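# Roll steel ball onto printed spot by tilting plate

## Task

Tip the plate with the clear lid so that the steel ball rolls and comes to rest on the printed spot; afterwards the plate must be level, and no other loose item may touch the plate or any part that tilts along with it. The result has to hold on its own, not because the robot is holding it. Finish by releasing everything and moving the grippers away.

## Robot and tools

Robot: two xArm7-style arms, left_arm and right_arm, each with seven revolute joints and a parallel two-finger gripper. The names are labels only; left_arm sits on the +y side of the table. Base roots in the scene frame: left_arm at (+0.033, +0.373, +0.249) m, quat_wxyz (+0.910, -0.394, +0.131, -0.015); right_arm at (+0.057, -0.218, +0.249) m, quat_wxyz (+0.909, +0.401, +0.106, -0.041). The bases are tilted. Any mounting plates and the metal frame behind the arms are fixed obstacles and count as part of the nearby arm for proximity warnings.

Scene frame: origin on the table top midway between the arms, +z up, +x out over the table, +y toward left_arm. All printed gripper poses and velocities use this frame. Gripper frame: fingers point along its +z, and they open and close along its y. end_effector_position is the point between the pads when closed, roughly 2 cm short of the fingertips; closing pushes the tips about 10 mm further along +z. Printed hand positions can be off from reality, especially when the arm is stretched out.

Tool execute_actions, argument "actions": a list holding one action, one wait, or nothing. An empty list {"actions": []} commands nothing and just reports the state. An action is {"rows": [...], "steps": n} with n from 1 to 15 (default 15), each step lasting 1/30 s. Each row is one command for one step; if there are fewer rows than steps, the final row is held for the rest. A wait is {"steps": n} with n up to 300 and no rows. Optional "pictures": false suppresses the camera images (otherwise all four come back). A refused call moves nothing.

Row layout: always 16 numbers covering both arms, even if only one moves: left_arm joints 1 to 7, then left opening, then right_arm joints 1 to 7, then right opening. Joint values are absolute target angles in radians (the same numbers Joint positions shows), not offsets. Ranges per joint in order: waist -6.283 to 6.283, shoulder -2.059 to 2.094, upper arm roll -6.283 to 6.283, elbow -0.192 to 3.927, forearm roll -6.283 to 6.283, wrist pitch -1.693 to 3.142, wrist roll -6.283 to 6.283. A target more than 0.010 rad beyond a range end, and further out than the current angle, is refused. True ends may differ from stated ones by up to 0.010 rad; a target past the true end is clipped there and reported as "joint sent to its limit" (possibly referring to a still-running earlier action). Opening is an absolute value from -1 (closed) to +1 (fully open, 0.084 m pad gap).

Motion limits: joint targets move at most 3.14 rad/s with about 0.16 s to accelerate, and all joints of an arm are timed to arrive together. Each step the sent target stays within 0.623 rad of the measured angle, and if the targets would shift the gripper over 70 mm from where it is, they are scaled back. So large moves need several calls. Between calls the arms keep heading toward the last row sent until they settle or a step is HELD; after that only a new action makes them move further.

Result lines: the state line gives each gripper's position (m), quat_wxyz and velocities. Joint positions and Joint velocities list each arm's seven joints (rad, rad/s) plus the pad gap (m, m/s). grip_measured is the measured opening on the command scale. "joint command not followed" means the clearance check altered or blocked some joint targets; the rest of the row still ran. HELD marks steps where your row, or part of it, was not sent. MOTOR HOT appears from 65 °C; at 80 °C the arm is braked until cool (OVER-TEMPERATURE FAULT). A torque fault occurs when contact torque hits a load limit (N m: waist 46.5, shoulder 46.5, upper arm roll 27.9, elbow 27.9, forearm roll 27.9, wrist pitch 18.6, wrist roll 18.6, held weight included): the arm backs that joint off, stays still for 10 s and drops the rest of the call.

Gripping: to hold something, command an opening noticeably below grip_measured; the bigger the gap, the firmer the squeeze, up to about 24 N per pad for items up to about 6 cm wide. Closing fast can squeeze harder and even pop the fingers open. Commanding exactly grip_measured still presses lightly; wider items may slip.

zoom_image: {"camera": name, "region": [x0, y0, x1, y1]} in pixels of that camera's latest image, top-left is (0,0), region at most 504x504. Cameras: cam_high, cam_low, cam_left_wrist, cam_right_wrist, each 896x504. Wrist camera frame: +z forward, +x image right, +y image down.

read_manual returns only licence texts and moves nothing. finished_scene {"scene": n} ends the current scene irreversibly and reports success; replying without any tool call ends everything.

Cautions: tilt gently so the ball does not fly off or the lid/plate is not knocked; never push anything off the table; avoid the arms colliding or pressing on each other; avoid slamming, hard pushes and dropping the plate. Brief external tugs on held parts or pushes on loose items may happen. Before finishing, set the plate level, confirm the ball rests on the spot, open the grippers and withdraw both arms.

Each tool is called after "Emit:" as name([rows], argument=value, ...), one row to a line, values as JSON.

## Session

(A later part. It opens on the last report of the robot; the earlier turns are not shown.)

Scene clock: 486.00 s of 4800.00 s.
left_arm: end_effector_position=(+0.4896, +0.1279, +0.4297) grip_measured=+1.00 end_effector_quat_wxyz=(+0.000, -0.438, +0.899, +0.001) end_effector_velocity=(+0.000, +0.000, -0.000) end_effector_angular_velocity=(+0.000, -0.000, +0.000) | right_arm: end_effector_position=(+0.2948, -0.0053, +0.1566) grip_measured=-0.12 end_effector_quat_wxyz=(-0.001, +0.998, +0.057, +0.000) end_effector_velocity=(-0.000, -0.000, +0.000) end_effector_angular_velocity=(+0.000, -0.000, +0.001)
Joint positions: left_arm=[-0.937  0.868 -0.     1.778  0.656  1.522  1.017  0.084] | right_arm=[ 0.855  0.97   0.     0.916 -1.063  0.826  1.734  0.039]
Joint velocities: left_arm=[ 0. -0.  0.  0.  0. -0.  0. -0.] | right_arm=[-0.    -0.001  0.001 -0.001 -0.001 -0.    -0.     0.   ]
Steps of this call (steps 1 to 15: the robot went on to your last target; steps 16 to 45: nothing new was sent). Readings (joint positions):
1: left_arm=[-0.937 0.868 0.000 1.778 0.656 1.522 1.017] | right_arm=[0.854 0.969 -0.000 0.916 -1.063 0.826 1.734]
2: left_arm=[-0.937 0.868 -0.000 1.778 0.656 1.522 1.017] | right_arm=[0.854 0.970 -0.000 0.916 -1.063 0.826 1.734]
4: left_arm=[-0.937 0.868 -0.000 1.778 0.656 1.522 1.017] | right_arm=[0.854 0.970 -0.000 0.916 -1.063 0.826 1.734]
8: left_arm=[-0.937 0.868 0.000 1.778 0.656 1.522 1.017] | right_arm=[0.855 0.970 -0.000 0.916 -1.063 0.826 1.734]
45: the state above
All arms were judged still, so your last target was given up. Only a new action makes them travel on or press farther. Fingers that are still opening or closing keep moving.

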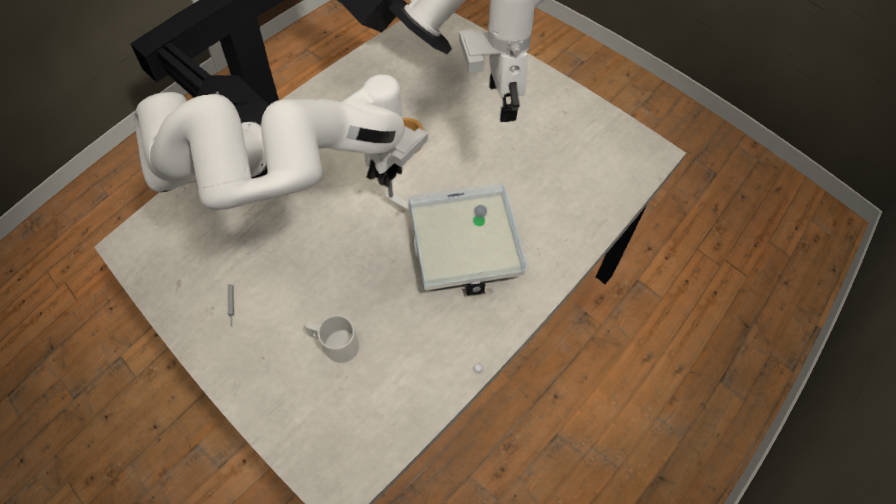

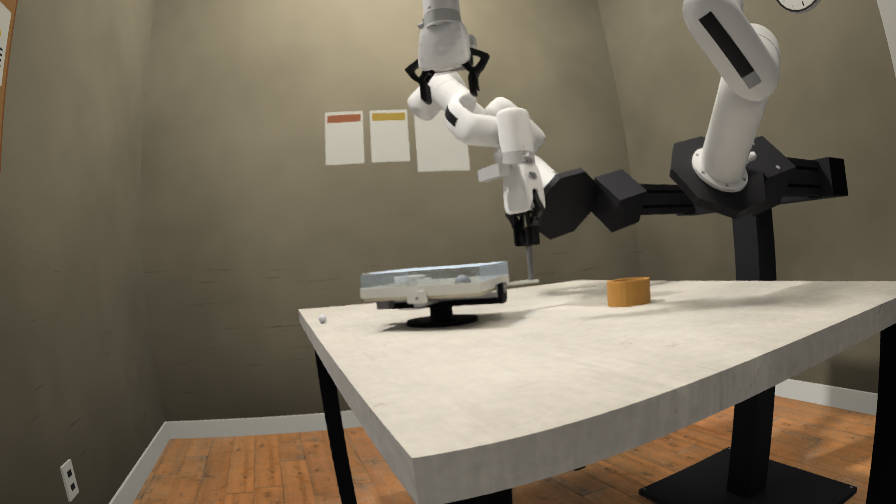

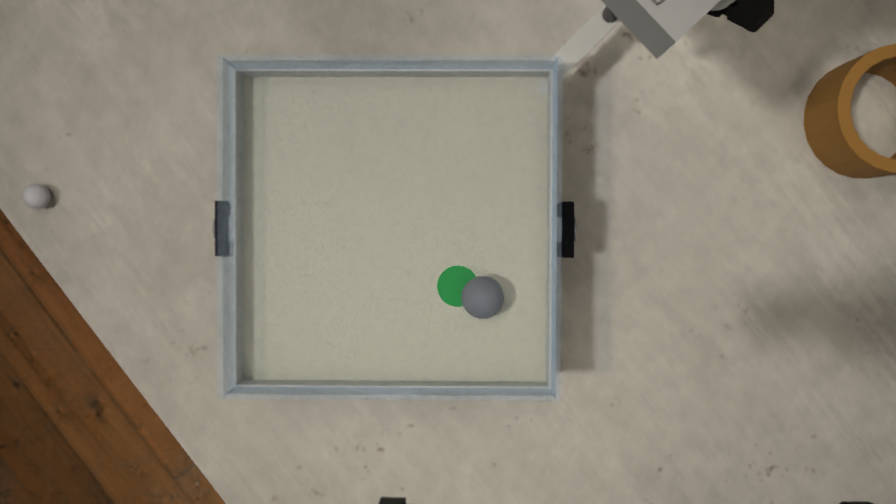

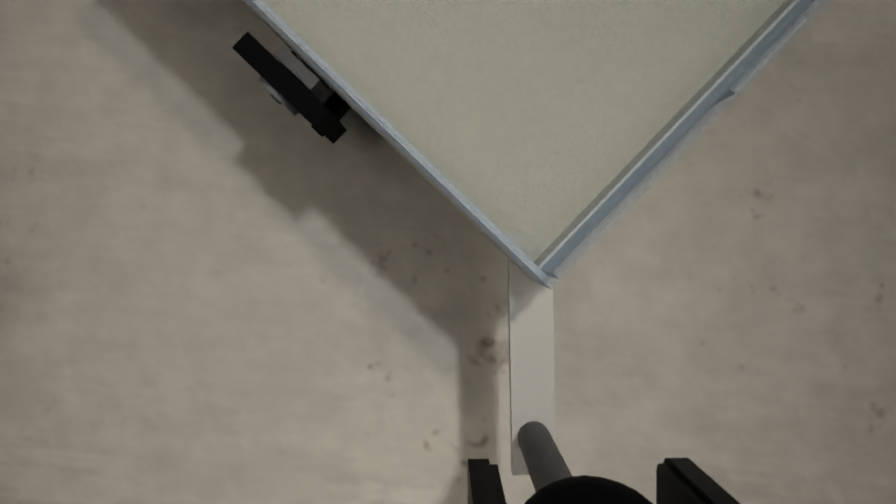

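Emit:
execute_actions(actions=[])

Scene clock: 500.53 s of 4800.00 s.
left_arm: end_effector_position=(+0.4896, +0.1279, +0.4297) grip_measured=+1.00 end_effector_quat_wxyz=(+0.000, -0.438, +0.899, +0.001) end_effector_velocity=(-0.000, +0.000, +0.000) end_effector_angular_velocity=(+0.001, +0.001, +0.000) | right_arm: end_effector_position=(+0.2948, -0.0053, +0.1566) grip_measured=-0.12 end_effector_quat_wxyz=(-0.001, +0.998, +0.057, +0.000) end_effector_velocity=(-0.000, -0.000, -0.000) end_effector_angular_velocity=(+0.000, +0.002, -0.002)
Joint positions: left_arm=[-0.937  0.868  0.     1.778  0.656  1.522  1.017  0.084] | right_arm=[ 0.855  0.97   0.     0.916 -1.063  0.826  1.734  0.039]
Joint velocities: left_arm=[-0.    -0.    -0.     0.    -0.     0.001 -0.001  0.   ] | right_arm=[-0.001 -0.     0.    -0.     0.001 -0.001  0.    -0.   ]
Steps of this call (steps 1 to 90: nothing new was sent; then 11.53 s passed at rest). Readings (joint positions):
1: left_arm=[-0.937 0.868 0.000 1.778 0.656 1.522 1.017] | right_arm=[0.855 0.970 0.000 0.916 -1.063 0.826 1.734]
2: left_arm=[-0.937 0.868 0.000 1.778 0.656 1.522 1.017] | right_arm=[0.855 0.970 0.000 0.916 -1.063 0.826 1.734]
4: left_arm=[-0.937 0.868 -0.000 1.778 0.656 1.522 1.017] | right_arm=[0.855 0.970 0.000 0.916 -1.063 0.826 1.734]
8: left_arm=[-0.937 0.868 0.000 1.778 0.656 1.522 1.017] | right_arm=[0.855 0.970 0.000 0.916 -1.063 0.826 1.734]
90: the state above

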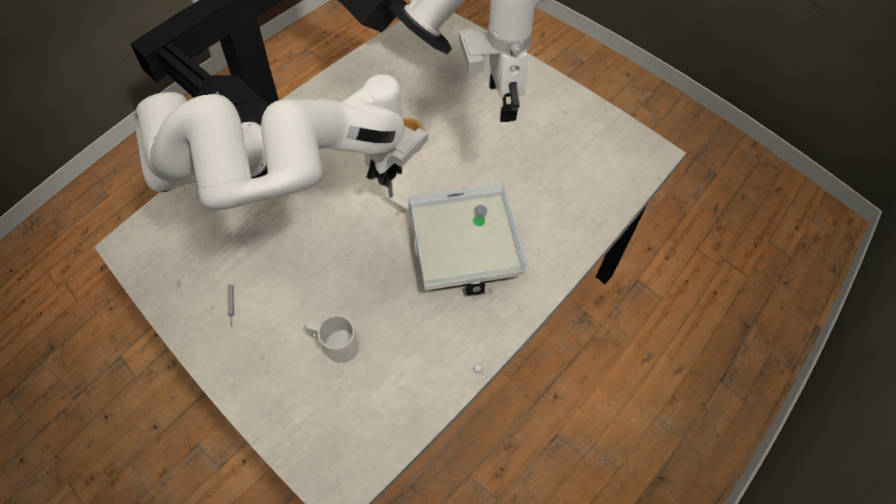

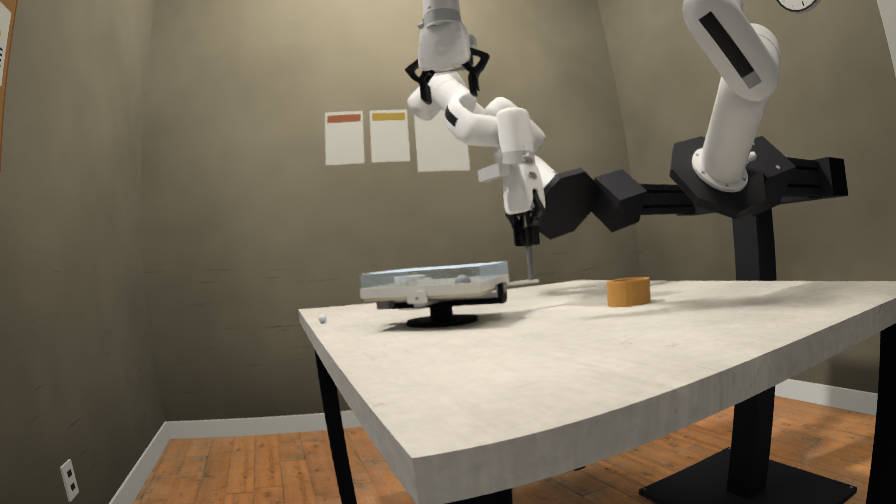

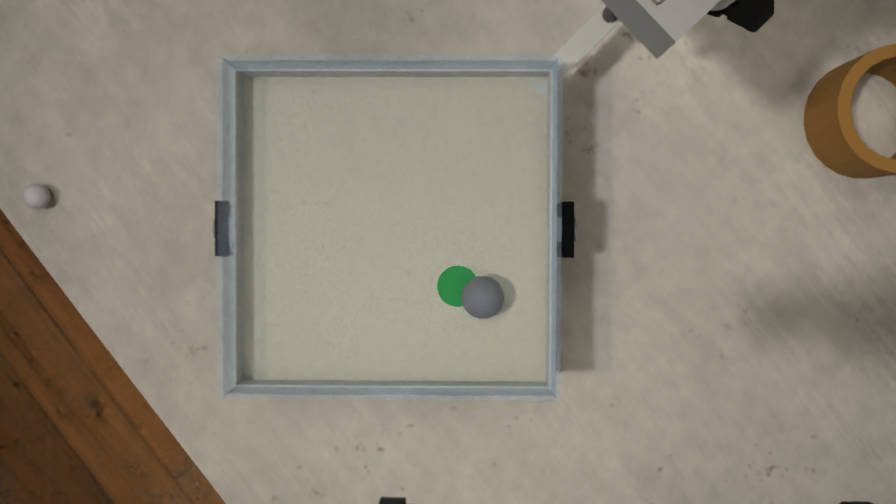

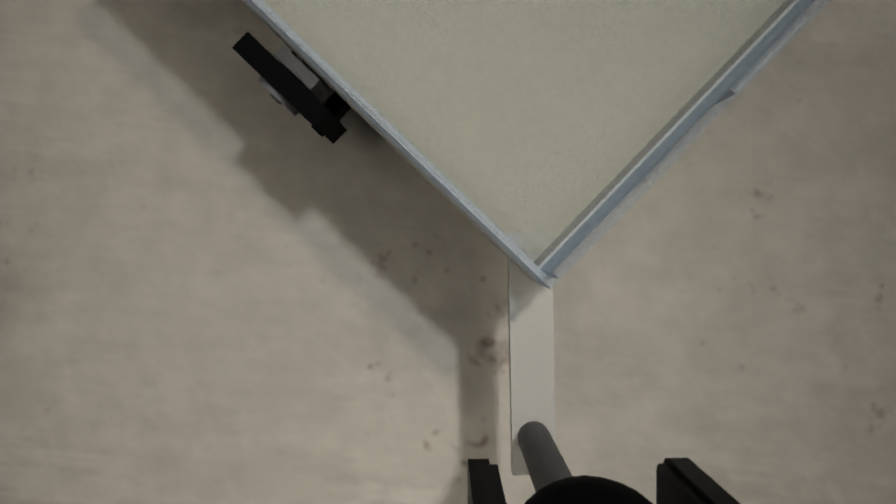

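Emit:
execute_actions([
  {"rows":[[-0.937,0.868,0,1.778,0.656,1.522,1.017,1,0.8369,0.9431,0,0.8894,-1.0882,0.7985,1.7397,-0.5],[-0.937,0.868,0,1.778,0.656,1.522,1.017,1,0.8369,0.9431,0,0.8894,-1.0882,0.7985,1.7397,-0.5],[-0.937,0.868,0,1.778,0.656,1.522,1.017,1,0.8369,0.9431,0,0.8894,-1.0882,0.7985,1.7397,-0.5],[-0.937,0.868,0,1.778,0.656,1.522,1.017,1,0.8369,0.9431,0,0.8894,-1.0882,0.7985,1.7397,-0.5],[-0.937,0.868,0,1.778,0.656,1.522,1.017,1,0.8369,0.9431,0,0.8894,-1.0882,0.7985,1.7397,-0.5],[-0.937,0.868,0,1.778,0.656,1.522,1.017,1,0.8369,0.9431,0,0.8894,-1.0882,0.7985,1.7397,-0.5],[-0.937,0.868,0,1.778,0.656,1.522,1.017,1,0.8369,0.9431,0,0.8894,-1.0882,0.7985,1.7397,-0.5],[-0.937,0.868,0,1.778,0.656,1.522,1.017,1,0.8369,0.9431,0,0.8894,-1.0882,0.7985,1.7397,-0.5],[-0.937,0.868,0,1.778,0.656,1.522,1.017,1,0.8369,0.9431,0,0.8894,-1.0882,0.7985,1.7397,-0.5],[-0.937,0.868,0,1.778,0.656,1.522,1.017,1,0.8369,0.9431,0,0.8894,-1.0882,0.7985,1.7397,-0.5],[-0.937,0.868,0,1.778,0.656,1.522,1.017,1,0.8369,0.9431,0,0.8894,-1.0882,0.7985,1.7397,-0.5],[-0.937,0.868,0,1.778,0.656,1.522,1.017,1,0.8369,0.9431,0,0.8894,-1.0882,0.7985,1.7397,-0.5],[-0.937,0.868,0,1.778,0.656,1.522,1.017,1,0.8369,0.9431,0,0.8894,-1.0882,0.7985,1.7397,-0.5],[-0.937,0.868,0,1.778,0.656,1.522,1.017,1,0.8369,0.9431,0,0.8894,-1.0882,0.7985,1.7397,-0.5],[-0.937,0.868,0,1.778,0.656,1.522,1.017,1,0.8546,0.9698,0,0.9165,-1.0630,0.8263,1.7340,-0.5]],"steps":15},
], pictures=false)

Emit:
execute_actions([
  {"steps":60},
])

Scene clock: 525.97 s of 4800.00 s.
left_arm: end_effector_position=(+0.4896, +0.1279, +0.4297) grip_measured=+1.00 end_effector_quat_wxyz=(+0.000, -0.438, +0.899, +0.001) end_effector_velocity=(+0.000, -0.000, +0.000) end_effector_angular_velocity=(-0.001, -0.001, -0.001) | right_arm: end_effector_position=(+0.2959, -0.0078, +0.1585) grip_measured=-0.12 end_effector_quat_wxyz=(-0.015, +0.998, +0.057, -0.000) end_effector_velocity=(-0.000, -0.001, -0.002) end_effector_angular_velocity=(-0.032, -0.001, -0.003)
Joint positions: left_arm=[-0.937  0.868  0.     1.778  0.656  1.522  1.017  0.084] | right_arm=[ 0.837  0.943 -0.     0.89  -1.088  0.799  1.74   0.039]
Joint velocities: left_arm=[-0.    -0.    -0.    -0.001  0.001 -0.001  0.001  0.   ] | right_arm=[ 0.014  0.018 -0.001  0.02   0.026  0.03  -0.007 -0.   ]
Steps of this call (steps 1 to 90: nothing new was sent; then 21.93 s passed at rest; steps 91 to 105: all 15 steps of this action). Readings (joint positions):
91: left_arm=[-0.937 0.868 0.000 1.778 0.656 1.522 1.017] | right_arm=[0.854 0.970 0.000 0.916 -1.063 0.826 1.734]
92: left_arm=[-0.937 0.868 0.000 1.778 0.656 1.522 1.017] | right_arm=[0.852 0.967 0.000 0.913 -1.067 0.822 1.735]
94: left_arm=[-0.937 0.868 -0.000 1.778 0.656 1.522 1.017] | right_arm=[0.845 0.956 0.000 0.903 -1.077 0.811 1.737]
98: left_arm=[-0.937 0.868 0.000 1.778 0.656 1.522 1.017] | right_arm=[0.839 0.946 0.000 0.893 -1.086 0.801 1.739]
105: the state above

Scene clock: 527.97 s of 4800.00 s.
left_arm: end_effector_position=(+0.4896, +0.1279, +0.4297) grip_measured=+1.00 end_effector_quat_wxyz=(+0.000, -0.438, +0.899, +0.001) end_effector_velocity=(-0.000, +0.000, -0.000) end_effector_angular_velocity=(+0.001, -0.000, -0.001) | right_arm: end_effector_position=(+0.2948, -0.0053, +0.1566) grip_measured=-0.12 end_effector_quat_wxyz=(-0.001, +0.998, +0.057, +0.000) end_effector_velocity=(+0.000, +0.001, +0.000) end_effector_angular_velocity=(+0.002, +0.001, -0.001)
Joint positions: left_arm=[-0.937  0.868 -0.     1.778  0.656  1.522  1.017  0.084] | right_arm=[ 0.855  0.97   0.     0.916 -1.063  0.826  1.734  0.039]
Joint velocities: left_arm=[-0.001 -0.     0.001 -0.002 -0.    -0.     0.    -0.   ] | right_arm=[-0.    -0.     0.001  0.001  0.001 -0.001  0.    -0.   ]
Steps of this call (steps 1 to 30: the robot went on to your last target; steps 31 to 60: nothing new was sent). Readings (joint positions):
1: left_arm=[-0.937 0.868 0.000 1.778 0.656 1.522 1.017] | right_arm=[0.839 0.946 -0.000 0.893 -1.085 0.802 1.739]
2: left_arm=[-0.937 0.868 -0.000 1.778 0.656 1.522 1.017] | right_arm=[0.843 0.951 -0.000 0.898 -1.080 0.808 1.738]
4: left_arm=[-0.937 0.868 0.000 1.778 0.656 1.522 1.017] | right_arm=[0.849 0.961 -0.000 0.907 -1.071 0.817 1.736]
8: left_arm=[-0.937 0.868 0.000 1.778 0.656 1.522 1.017] | right_arm=[0.853 0.968 -0.000 0.914 -1.065 0.824 1.734]
60: the state above
All arms were judged still, so your last target was given up. Only a new action makes them travel on or press farther. Fingers that are still opening or closing keep moving.

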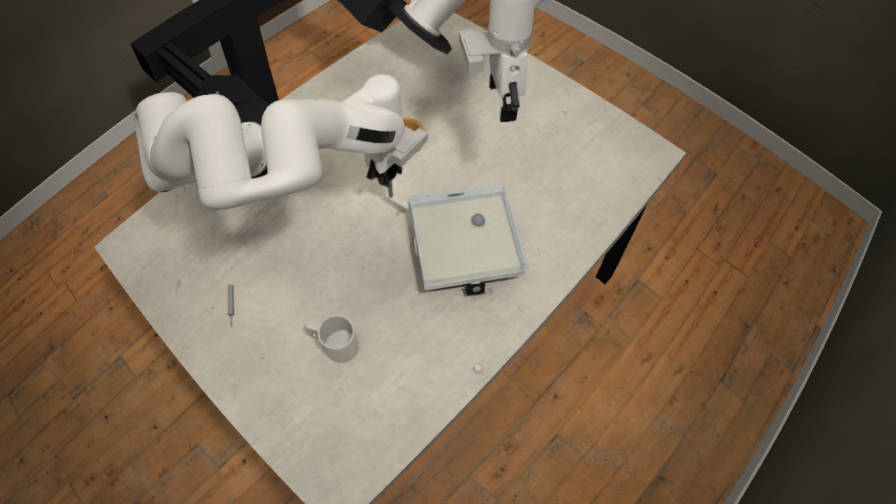

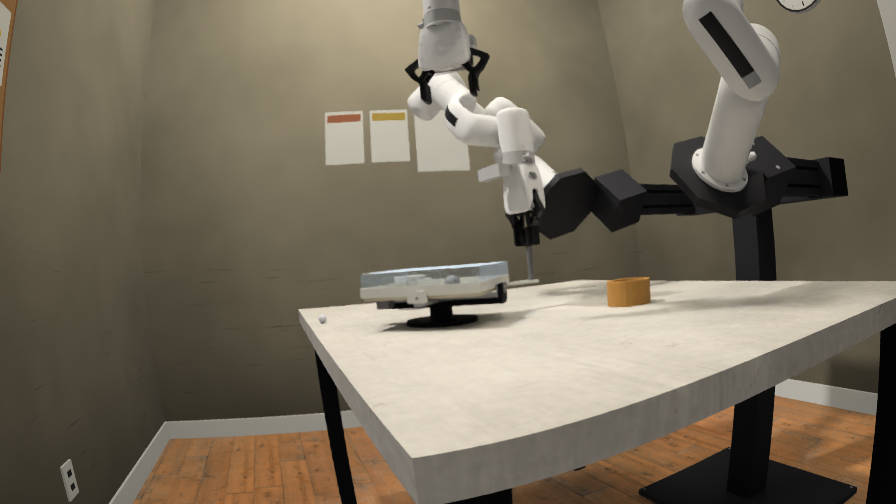

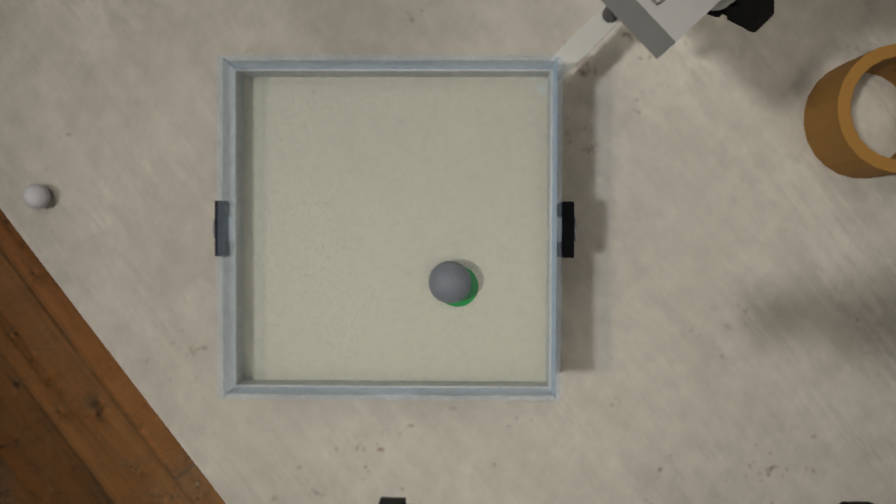

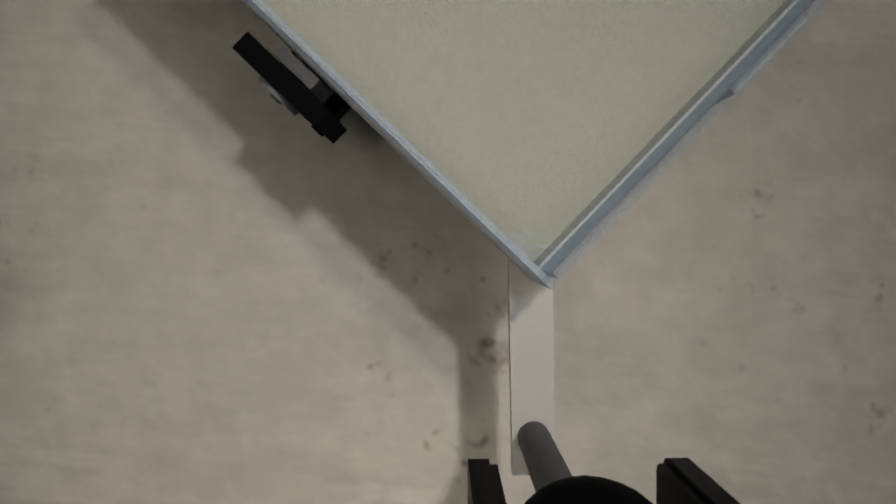

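Emit:
zoom_image(camera="cam_left_wrist", region=[400, 240, 520, 330])

Region (400, 240, 520, 330) of cam_left_wrist's 896x504 image, scaled by 4.200, with more detail than that image has; it fills the top 378 rows of this view, and the rest is white.

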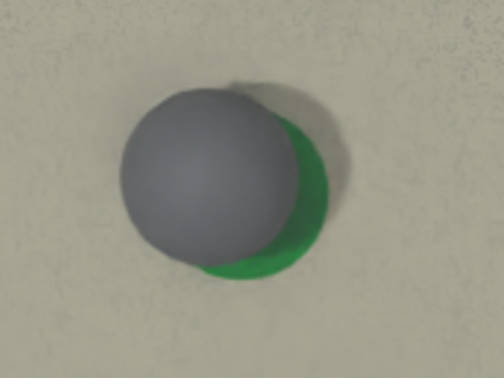

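Emit:
execute_actions([
  {"rows":[[-0.937,0.868,0,1.778,0.656,1.522,1.017,1,0.8546,0.9698,0,0.9165,-1.0630,0.8263,1.7340,-0.4],[-0.937,0.868,0,1.778,0.656,1.522,1.017,1,0.8546,0.9698,0,0.9165,-1.0630,0.8263,1.7340,-0.33],[-0.937,0.868,0,1.778,0.656,1.522,1.017,1,0.8546,0.9698,0,0.9165,-1.0630,0.8263,1.7340,-0.27],[-0.937,0.868,0,1.778,0.656,1.522,1.017,1,0.8546,0.9698,0,0.9165,-1.0630,0.8263,1.7340,-0.22],[-0.937,0.868,0,1.778,0.656,1.522,1.017,1,0.8546,0.9698,0,0.9165,-1.0630,0.8263,1.7340,-0.18],[-0.937,0.868,0,1.778,0.656,1.522,1.017,1,0.8546,0.9698,0,0.9165,-1.0630,0.8263,1.7340,-0.15],[-0.937,0.868,0,1.778,0.656,1.522,1.017,1,0.8546,0.9698,0,0.9165,-1.0630,0.8263,1.7340,-0.13],[-0.937,0.868,0,1.778,0.656,1.522,1.017,1,0.8546,0.9698,0,0.9165,-1.0630,0.8263,1.7340,-0.11],[-0.937,0.868,0,1.778,0.656,1.522,1.017,1,0.8546,0.9698,0,0.9165,-1.0630,0.8263,1.7340,-0.09],[-0.937,0.868,0,1.778,0.656,1.522,1.017,1,0.8546,0.9698,0,0.9165,-1.0630,0.8263,1.7340,-0.07],[-0.937,0.868,0,1.778,0.656,1.522,1.017,1,0.8546,0.9698,0,0.9165,-1.0630,0.8263,1.7340,-0.04],[-0.937,0.868,0,1.778,0.656,1.522,1.017,1,0.8546,0.9698,0,0.9165,-1.0630,0.8263,1.7340,0.0],[-0.937,0.868,0,1.778,0.656,1.522,1.017,1,0.8546,0.9698,0,0.9165,-1.0630,0.8263,1.7340,0.05],[-0.937,0.868,0,1.778,0.656,1.522,1.017,1,0.8546,0.9698,0,0.9165,-1.0630,0.8263,1.7340,0.1],[-0.937,0.868,0,1.778,0.656,1.522,1.017,1,0.8546,0.9698,0,0.9165,-1.0630,0.8263,1.7340,0.2]],"steps":15},
], pictures=false)

Emit:
execute_actions([
  {"rows":[[-0.937,0.868,0,1.778,0.656,1.522,1.017,1,0.8546,0.9698,0,0.9165,-1.0630,0.8263,1.7340,1]],"steps":15},
], pictures=false)

Emit:
execute_actions([
  {"rows":[[-0.937,0.868,0,1.778,0.656,1.522,1.017,1,0.98,0.855,0,0.925,-0.87,0.915,1.62,1]],"steps":15},
])

Scene clock: 567.57 s of 4800.00 s.
left_arm: end_effector_position=(+0.4896, +0.1279, +0.4297) grip_measured=+1.00 end_effector_quat_wxyz=(+0.000, -0.438, +0.899, +0.001) end_effector_velocity=(+0.000, +0.000, -0.000) end_effector_angular_velocity=(+0.001, -0.002, -0.002) | right_arm: end_effector_position=(+0.2974, -0.0053, +0.1568) grip_measured=+0.09 end_effector_quat_wxyz=(-0.001, +0.999, +0.055, +0.001) end_effector_velocity=(-0.015, -0.001, -0.001) end_effector_angular_velocity=(-0.004, +0.011, +0.025)
Joint positions: left_arm=[-0.937  0.868 -0.     1.778  0.656  1.522  1.017  0.084] | right_arm=[ 0.854  0.969 -0.002  0.92  -1.064  0.827  1.734  0.048]
Joint velocities: left_arm=[-0.     0.     0.    -0.001  0.002 -0.     0.001 -0.   ] | right_arm=[ 0.003  0.005  0.013 -0.019  0.003 -0.001 -0.     0.097]
Steps of this call (steps 1 to 90: nothing new was sent; then 36.10 s passed at rest; steps 91 to 105: all 15 steps of this action). Readings (joint positions):
91: left_arm=[-0.937 0.868 -0.000 1.778 0.656 1.522 1.017] | right_arm=[0.855 0.970 0.000 0.916 -1.063 0.826 1.734]
92: left_arm=[-0.937 0.868 -0.000 1.778 0.656 1.522 1.017] | right_arm=[0.855 0.970 0.000 0.916 -1.063 0.826 1.734]
94: left_arm=[-0.937 0.868 0.000 1.778 0.656 1.522 1.017] | right_arm=[0.855 0.970 0.000 0.916 -1.063 0.826 1.734]
98: left_arm=[-0.937 0.868 -0.000 1.778 0.656 1.522 1.017] | right_arm=[0.855 0.970 0.000 0.916 -1.063 0.826 1.734]
105: the state above

Scene clock: 568.07 s of 4800.00 s.
left_arm: end_effector_position=(+0.4896, +0.1279, +0.4297) grip_measured=+1.00 end_effector_quat_wxyz=(+0.000, -0.438, +0.899, +0.001) end_effector_velocity=(+0.000, -0.000, +0.000) end_effector_angular_velocity=(-0.001, -0.001, +0.001) | right_arm: end_effector_position=(+0.2948, -0.0053, +0.1566) grip_measured=+1.00 end_effector_quat_wxyz=(-0.001, +0.998, +0.057, +0.000) end_effector_velocity=(-0.000, +0.000, -0.000) end_effector_angular_velocity=(+0.000, +0.001, -0.000)
Joint positions: left_arm=[-0.937  0.868  0.     1.778  0.656  1.522  1.017  0.084] | right_arm=[ 0.855  0.97  -0.     0.917 -1.063  0.826  1.734  0.084]
Joint velocities: left_arm=[-0.     0.     0.     0.     0.    -0.001 -0.001  0.   ] | right_arm=[-0.     0.001  0.     0.     0.    -0.001  0.001  0.   ]
Steps of this call (steps 1 to 15: all 15 steps of this action). Readings (joint positions):
1: left_arm=[-0.937 0.868 0.000 1.778 0.656 1.522 1.017] | right_arm=[0.854 0.969 -0.002 0.919 -1.064 0.827 1.734]
2: left_arm=[-0.937 0.868 0.000 1.778 0.656 1.522 1.017] | right_arm=[0.854 0.969 -0.001 0.918 -1.064 0.827 1.734]
4: left_arm=[-0.937 0.868 0.000 1.778 0.656 1.522 1.017] | right_arm=[0.854 0.969 -0.001 0.917 -1.063 0.827 1.734]
8: left_arm=[-0.937 0.868 0.000 1.778 0.656 1.522 1.017] | right_arm=[0.855 0.970 -0.000 0.917 -1.063 0.826 1.734]
15: the state above

Scene clock: 568.57 s of 4800.00 s.
left_arm: end_effector_position=(+0.4896, +0.1279, +0.4297) grip_measured=+1.00 end_effector_quat_wxyz=(+0.000, -0.438, +0.899, +0.001) end_effector_velocity=(-0.000, +0.000, -0.000) end_effector_angular_velocity=(+0.001, +0.000, -0.002) | right_arm: end_effector_position=(+0.3039, -0.0059, +0.2179) grip_measured=+1.00 end_effector_quat_wxyz=(+0.008, +0.999, +0.054, +0.008) end_effector_velocity=(+0.001, +0.002, +0.010) end_effector_angular_velocity=(+0.004, +0.002, -0.004)
Joint positions: left_arm=[-0.937  0.868  0.     1.778  0.656  1.522  1.017  0.084] | right_arm=[ 0.978  0.857 -0.001  0.924 -0.873  0.914  1.622  0.084]
Joint velocities: left_arm=[-0.    -0.    -0.001 -0.001  0.001  0.001  0.001  0.   ] | right_arm=[ 0.015 -0.014  0.002  0.008  0.029  0.011 -0.016  0.   ]
Steps of this call (steps 1 to 15: all 15 steps of this action). Readings (joint positions):
1: left_arm=[-0.937 0.868 0.000 1.778 0.656 1.522 1.017] | right_arm=[0.855 0.970 -0.000 0.917 -1.063 0.827 1.734]
2: left_arm=[-0.937 0.868 0.000 1.778 0.656 1.522 1.017] | right_arm=[0.858 0.967 -0.001 0.916 -1.057 0.829 1.730]
4: left_arm=[-0.937 0.868 0.000 1.778 0.656 1.522 1.017] | right_arm=[0.884 0.944 -0.004 0.915 -1.013 0.851 1.704]
8: left_arm=[-0.937 0.868 -0.000 1.778 0.656 1.522 1.017] | right_arm=[0.961 0.871 0.005 0.929 -0.904 0.898 1.641]
15: the state above

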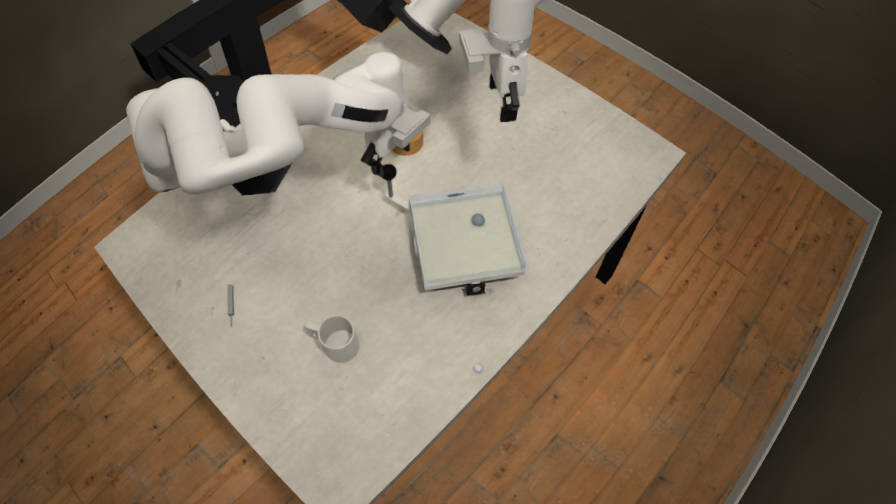

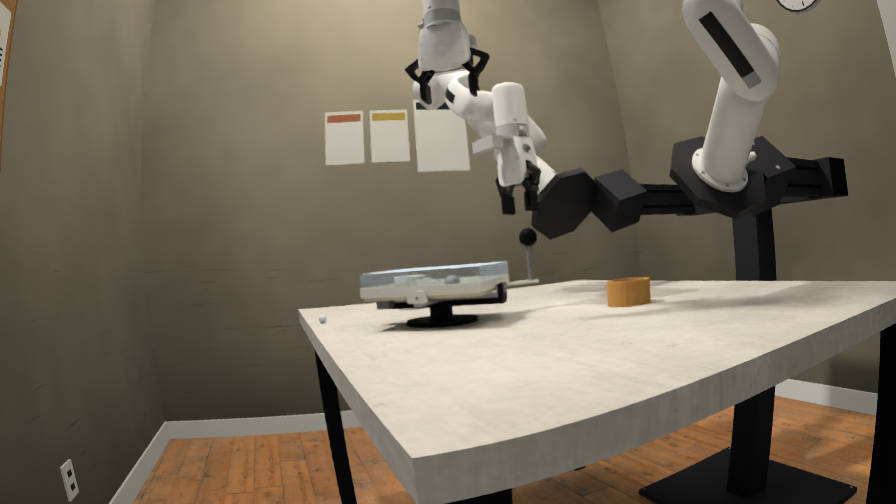

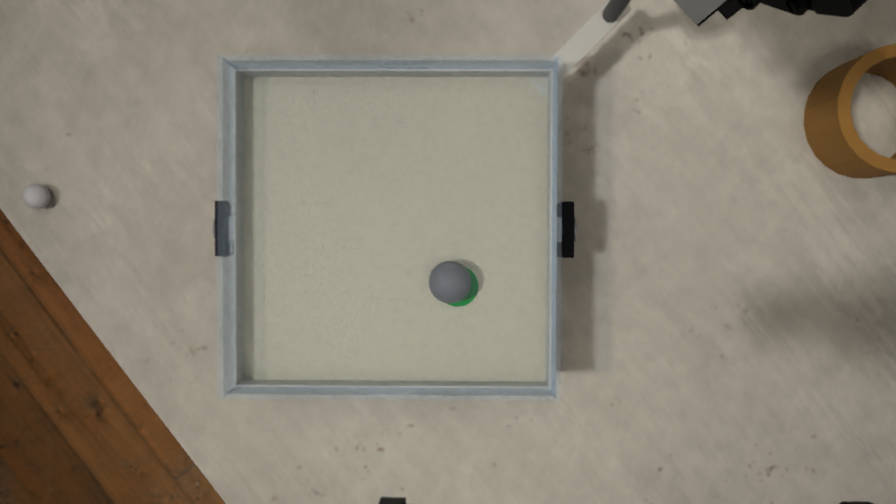

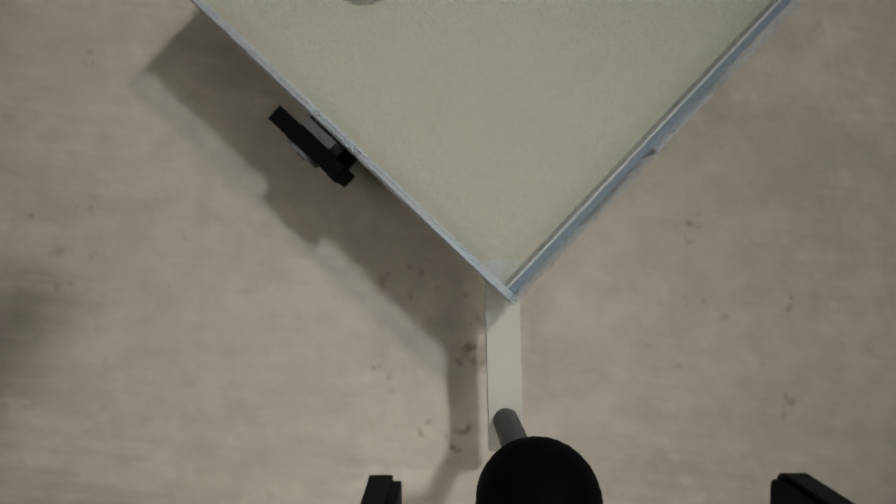

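Emit:
execute_actions([
  {"rows":[[-0.92,0.83,-0.02,1.70,0.69,1.505,0.95,1,1.03,0.81,0,0.93,-0.79,0.95,1.51,1],[-0.90,0.79,-0.04,1.61,0.72,1.49,0.87,1,1.07,0.77,0,0.935,-0.72,0.98,1.42,1],[-0.88,0.74,-0.07,1.50,0.76,1.47,0.78,1,1.112,0.737,0,0.941,-0.664,1.009,1.339,1],[-0.86,0.69,-0.10,1.38,0.80,1.45,0.68,1,1.112,0.737,0,0.941,-0.664,1.009,1.339,1],[-0.84,0.63,-0.13,1.25,0.84,1.42,0.57,1,1.112,0.737,0,0.941,-0.664,1.009,1.339,1],[-0.82,0.577,-0.157,1.13,0.886,1.402,0.475,1,1.112,0.737,0,0.941,-0.664,1.009,1.339,1]],"steps":15},
])

Scene clock: 583.93 s of 4800.00 s.
left_arm: end_effector_position=(+0.4132, +0.1972, +0.3611) grip_measured=+1.00 end_effector_quat_wxyz=(+0.075, -0.526, +0.847, +0.016) end_effector_velocity=(-0.116, +0.097, -0.084) end_effector_angular_velocity=(+0.065, -0.216, +0.194) | right_arm: end_effector_position=(+0.2937, -0.0050, +0.2880) grip_measured=+1.00 end_effector_quat_wxyz=(+0.001, +0.990, +0.138, -0.000) end_effector_velocity=(-0.003, -0.005, +0.006) end_effector_angular_velocity=(-0.012, +0.017, +0.031)
Joint positions: left_arm=[-0.831  0.605 -0.142  1.191  0.863  1.414  0.529  0.084] | right_arm=[ 1.109  0.74  -0.001  0.939 -0.668  1.008  1.344  0.084]
Joint velocities: left_arm=[ 0.125 -0.326 -0.178 -0.746  0.255 -0.135 -0.608 -0.   ] | right_arm=[ 0.017 -0.013 -0.008  0.001  0.04   0.021 -0.055  0.   ]
Steps of this call (steps 1 to 15: the robot went on to your last target; steps 16 to 90: nothing new was sent; then 11.87 s passed at rest; steps 91 to 105: all 15 steps of this action). Readings (joint positions):
91: left_arm=[-0.937 0.868 -0.000 1.778 0.656 1.522 1.017] | right_arm=[0.980 0.855 -0.000 0.925 -0.870 0.915 1.620]
92: left_arm=[-0.936 0.866 -0.001 1.773 0.658 1.520 1.012] | right_arm=[0.982 0.853 -0.001 0.925 -0.866 0.917 1.614]
94: left_arm=[-0.927 0.844 -0.014 1.728 0.677 1.511 0.972] | right_arm=[1.001 0.837 -0.003 0.925 -0.832 0.933 1.567]
98: left_arm=[-0.887 0.752 -0.062 1.522 0.749 1.474 0.800] | right_arm=[1.080 0.764 0.003 0.940 -0.715 0.984 1.410]
105: the state above

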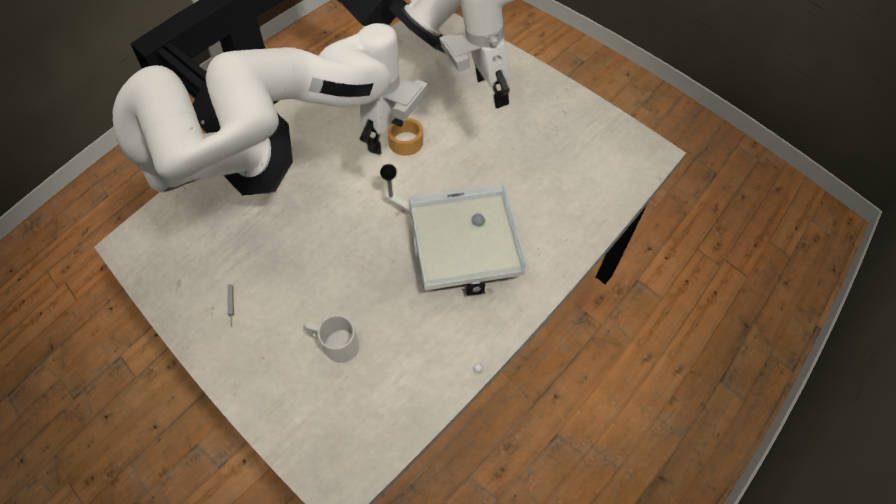

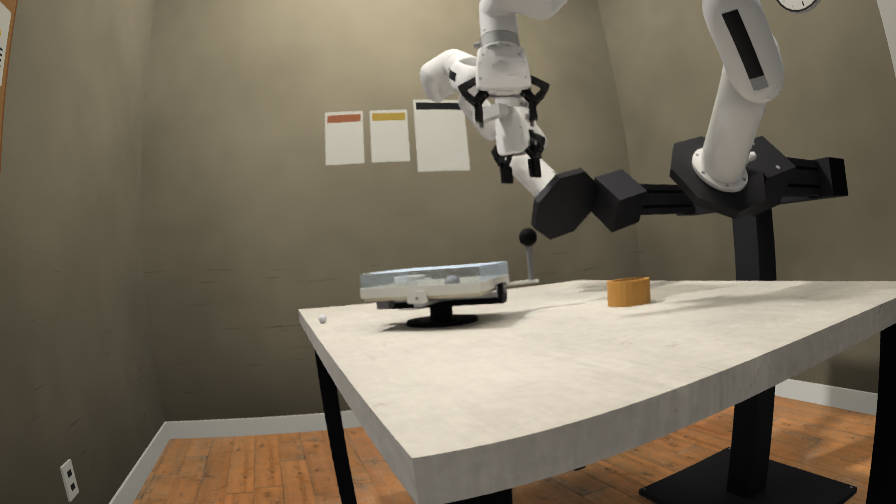

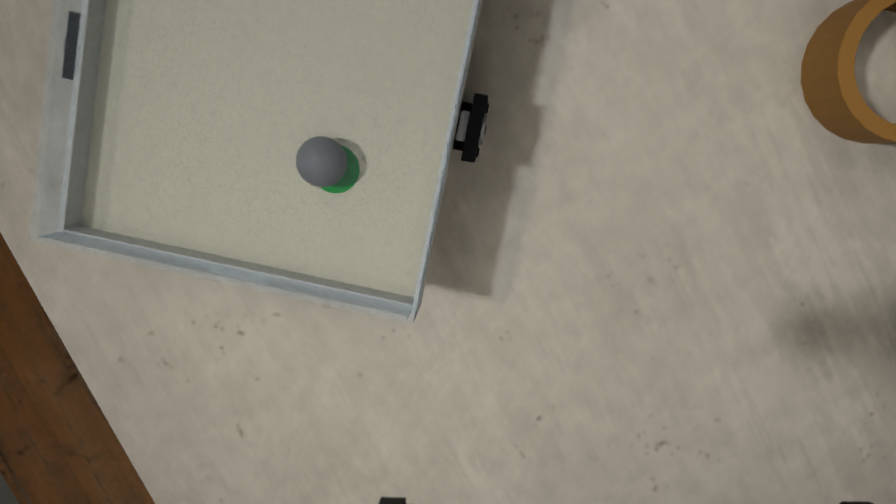

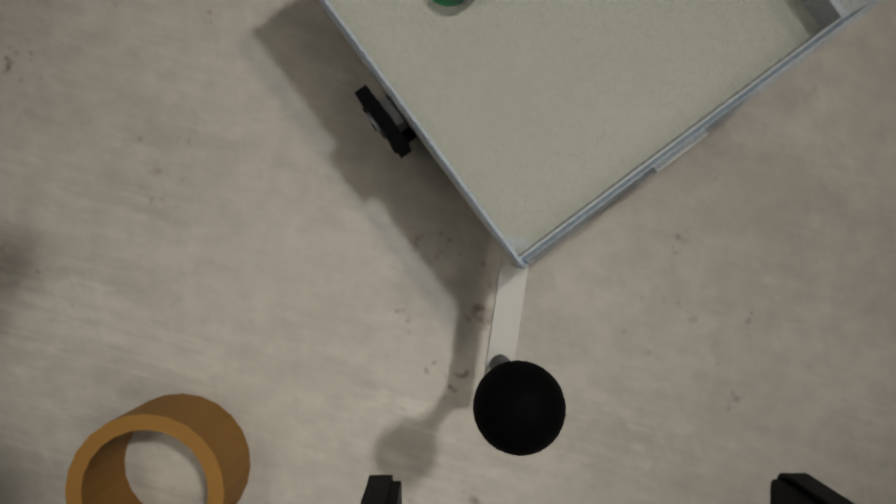

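Emit:
execute_actions([
  {"rows":[[-0.82,0.577,-0.157,1.13,0.886,1.402,0.475,1,1.06,0.742,0.005,0.975,-0.56,1.06,1.26,1],[-0.82,0.577,-0.157,1.13,0.886,1.402,0.475,1,1.00,0.747,0.011,1.01,-0.45,1.115,1.18,1],[-0.82,0.577,-0.157,1.13,0.886,1.402,0.475,1,0.95,0.752,0.017,1.045,-0.34,1.17,1.10,1],[-0.82,0.577,-0.157,1.13,0.886,1.402,0.475,1,0.90,0.757,0.022,1.08,-0.24,1.22,1.02,1],[-0.82,0.577,-0.157,1.13,0.886,1.402,0.475,1,0.85,0.762,0.028,1.115,-0.13,1.275,0.94,1],[-0.82,0.577,-0.157,1.13,0.886,1.402,0.475,1,0.797,0.767,0.033,1.148,-0.026,1.327,0.858,1]],"steps":15},
], pictures=false)

Emit:
execute_actions([
  {"steps":30},
])

Scene clock: 595.03 s of 4800.00 s.
left_arm: end_effector_position=(+0.4044, +0.2053, +0.3543) grip_measured=+1.00 end_effector_quat_wxyz=(+0.084, -0.534, +0.841, +0.012) end_effector_velocity=(-0.001, -0.000, +0.000) end_effector_angular_velocity=(-0.001, +0.002, -0.000) | right_arm: end_effector_position=(+0.2692, -0.0354, +0.3132) grip_measured=+1.00 end_effector_quat_wxyz=(-0.053, +0.920, +0.116, -0.370) end_effector_velocity=(-0.049, +0.012, +0.060) end_effector_angular_velocity=(+0.177, +0.406, +0.091)
Joint positions: left_arm=[-0.82   0.577 -0.157  1.13   0.886  1.402  0.475  0.084] | right_arm=[ 0.809  0.765  0.029  1.139 -0.055  1.312  0.881  0.084]
Joint velocities: left_arm=[-0.     0.    -0.     0.    -0.003 -0.001  0.001 -0.   ] | right_arm=[-0.116  0.026  0.083  0.078  0.328  0.171 -0.257 -0.   ]
Steps of this call (steps 1 to 30: the robot went on to your last target; steps 31 to 100: nothing new was sent; then 7.27 s passed at rest; steps 101 to 115: all 15 steps of this action). Readings (joint positions):
101: left_arm=[-0.820 0.577 -0.157 1.130 0.886 1.402 0.475] | right_arm=[1.112 0.737 0.000 0.941 -0.664 1.009 1.339]
102: left_arm=[-0.820 0.577 -0.157 1.130 0.886 1.402 0.475] | right_arm=[1.110 0.737 0.001 0.942 -0.658 1.012 1.334]
104: left_arm=[-0.820 0.577 -0.157 1.130 0.886 1.402 0.475] | right_arm=[1.088 0.740 0.006 0.956 -0.612 1.035 1.299]
108: left_arm=[-0.820 0.577 -0.157 1.130 0.886 1.402 0.475] | right_arm=[0.962 0.751 0.016 1.040 -0.361 1.160 1.111]
115: the state above

Scene clock: 596.03 s of 4800.00 s.
left_arm: end_effector_position=(+0.4044, +0.2053, +0.3543) grip_measured=+1.00 end_effector_quat_wxyz=(+0.084, -0.534, +0.841, +0.012) end_effector_velocity=(+0.000, -0.001, +0.000) end_effector_angular_velocity=(-0.002, -0.001, -0.001) | right_arm: end_effector_position=(+0.2669, -0.0347, +0.3180) grip_measured=+1.00 end_effector_quat_wxyz=(-0.061, +0.913, +0.119, -0.386) end_effector_velocity=(+0.000, +0.000, -0.000) end_effector_angular_velocity=(+0.000, +0.001, -0.001)
Joint positions: left_arm=[-0.82   0.577 -0.157  1.13   0.886  1.402  0.475  0.084] | right_arm=[ 0.797  0.767  0.033  1.148 -0.026  1.327  0.858  0.084]
Joint velocities: left_arm=[ 0.     0.     0.     0.     0.001 -0.002  0.     0.   ] | right_arm=[-0.     0.    -0.    -0.     0.001 -0.001 -0.    -0.   ]
Steps of this call (steps 1 to 30: the robot went on to your last target). Readings (joint positions):
1: left_arm=[-0.820 0.577 -0.157 1.130 0.886 1.402 0.475] | right_arm=[0.806 0.766 0.031 1.141 -0.046 1.317 0.874]
2: left_arm=[-0.820 0.577 -0.157 1.130 0.886 1.402 0.475] | right_arm=[0.804 0.766 0.033 1.143 -0.040 1.320 0.869]
4: left_arm=[-0.820 0.577 -0.157 1.130 0.886 1.402 0.475] | right_arm=[0.801 0.767 0.035 1.145 -0.033 1.324 0.863]
8: left_arm=[-0.820 0.577 -0.157 1.130 0.886 1.402 0.475] | right_arm=[0.799 0.767 0.034 1.147 -0.028 1.326 0.859]
30: the state above
All arms were judged still, so your last target was given up. Only a new action makes them travel on or press farther. Fingers that are still opening or closing keep moving.

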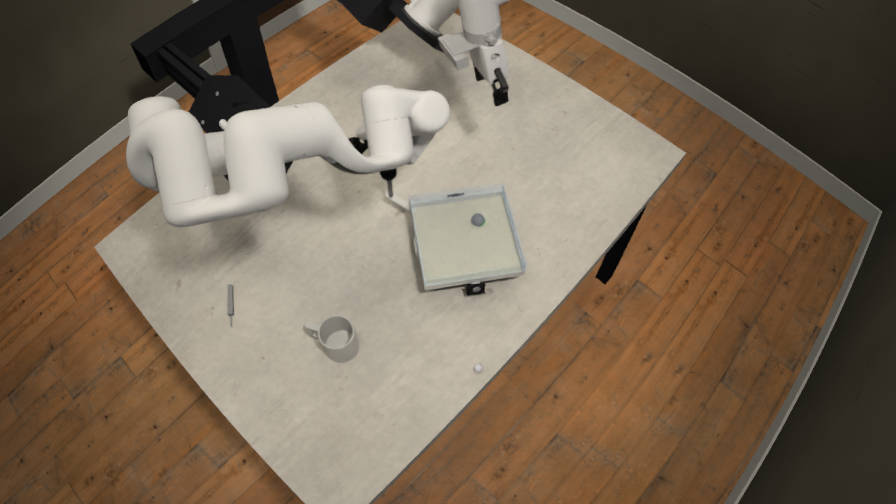

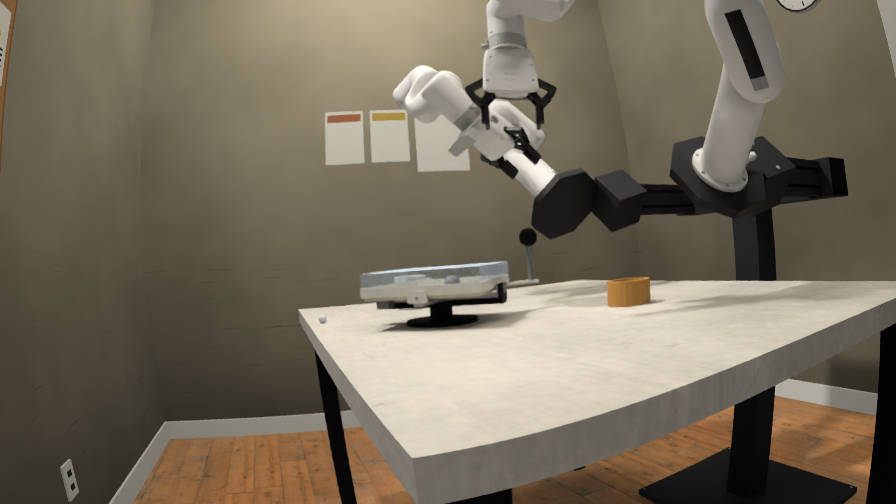

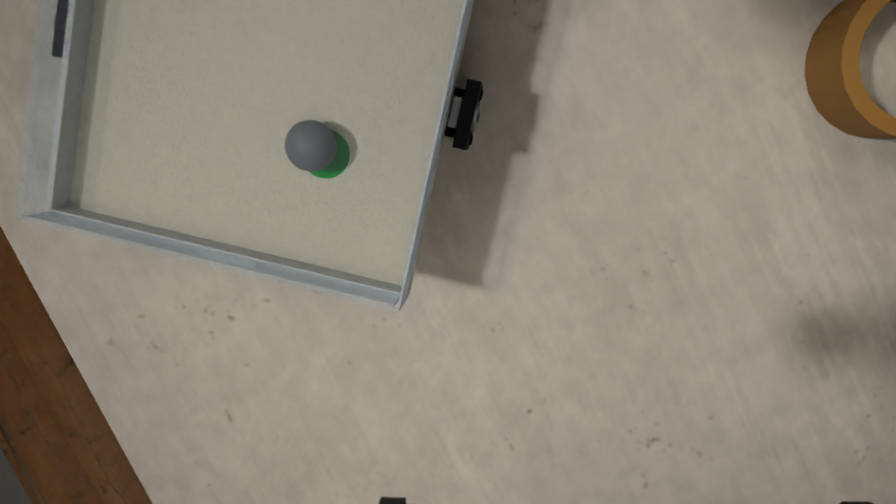

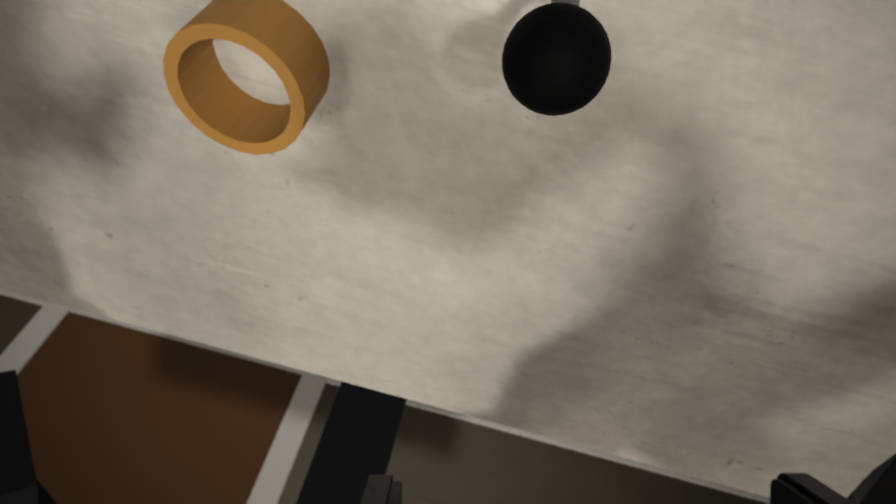

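The ball is resting on the spot, the plate is released and level, and both arms are clear.

Emit:
finished_scene(scene=2)

The scene is finished: the task was done.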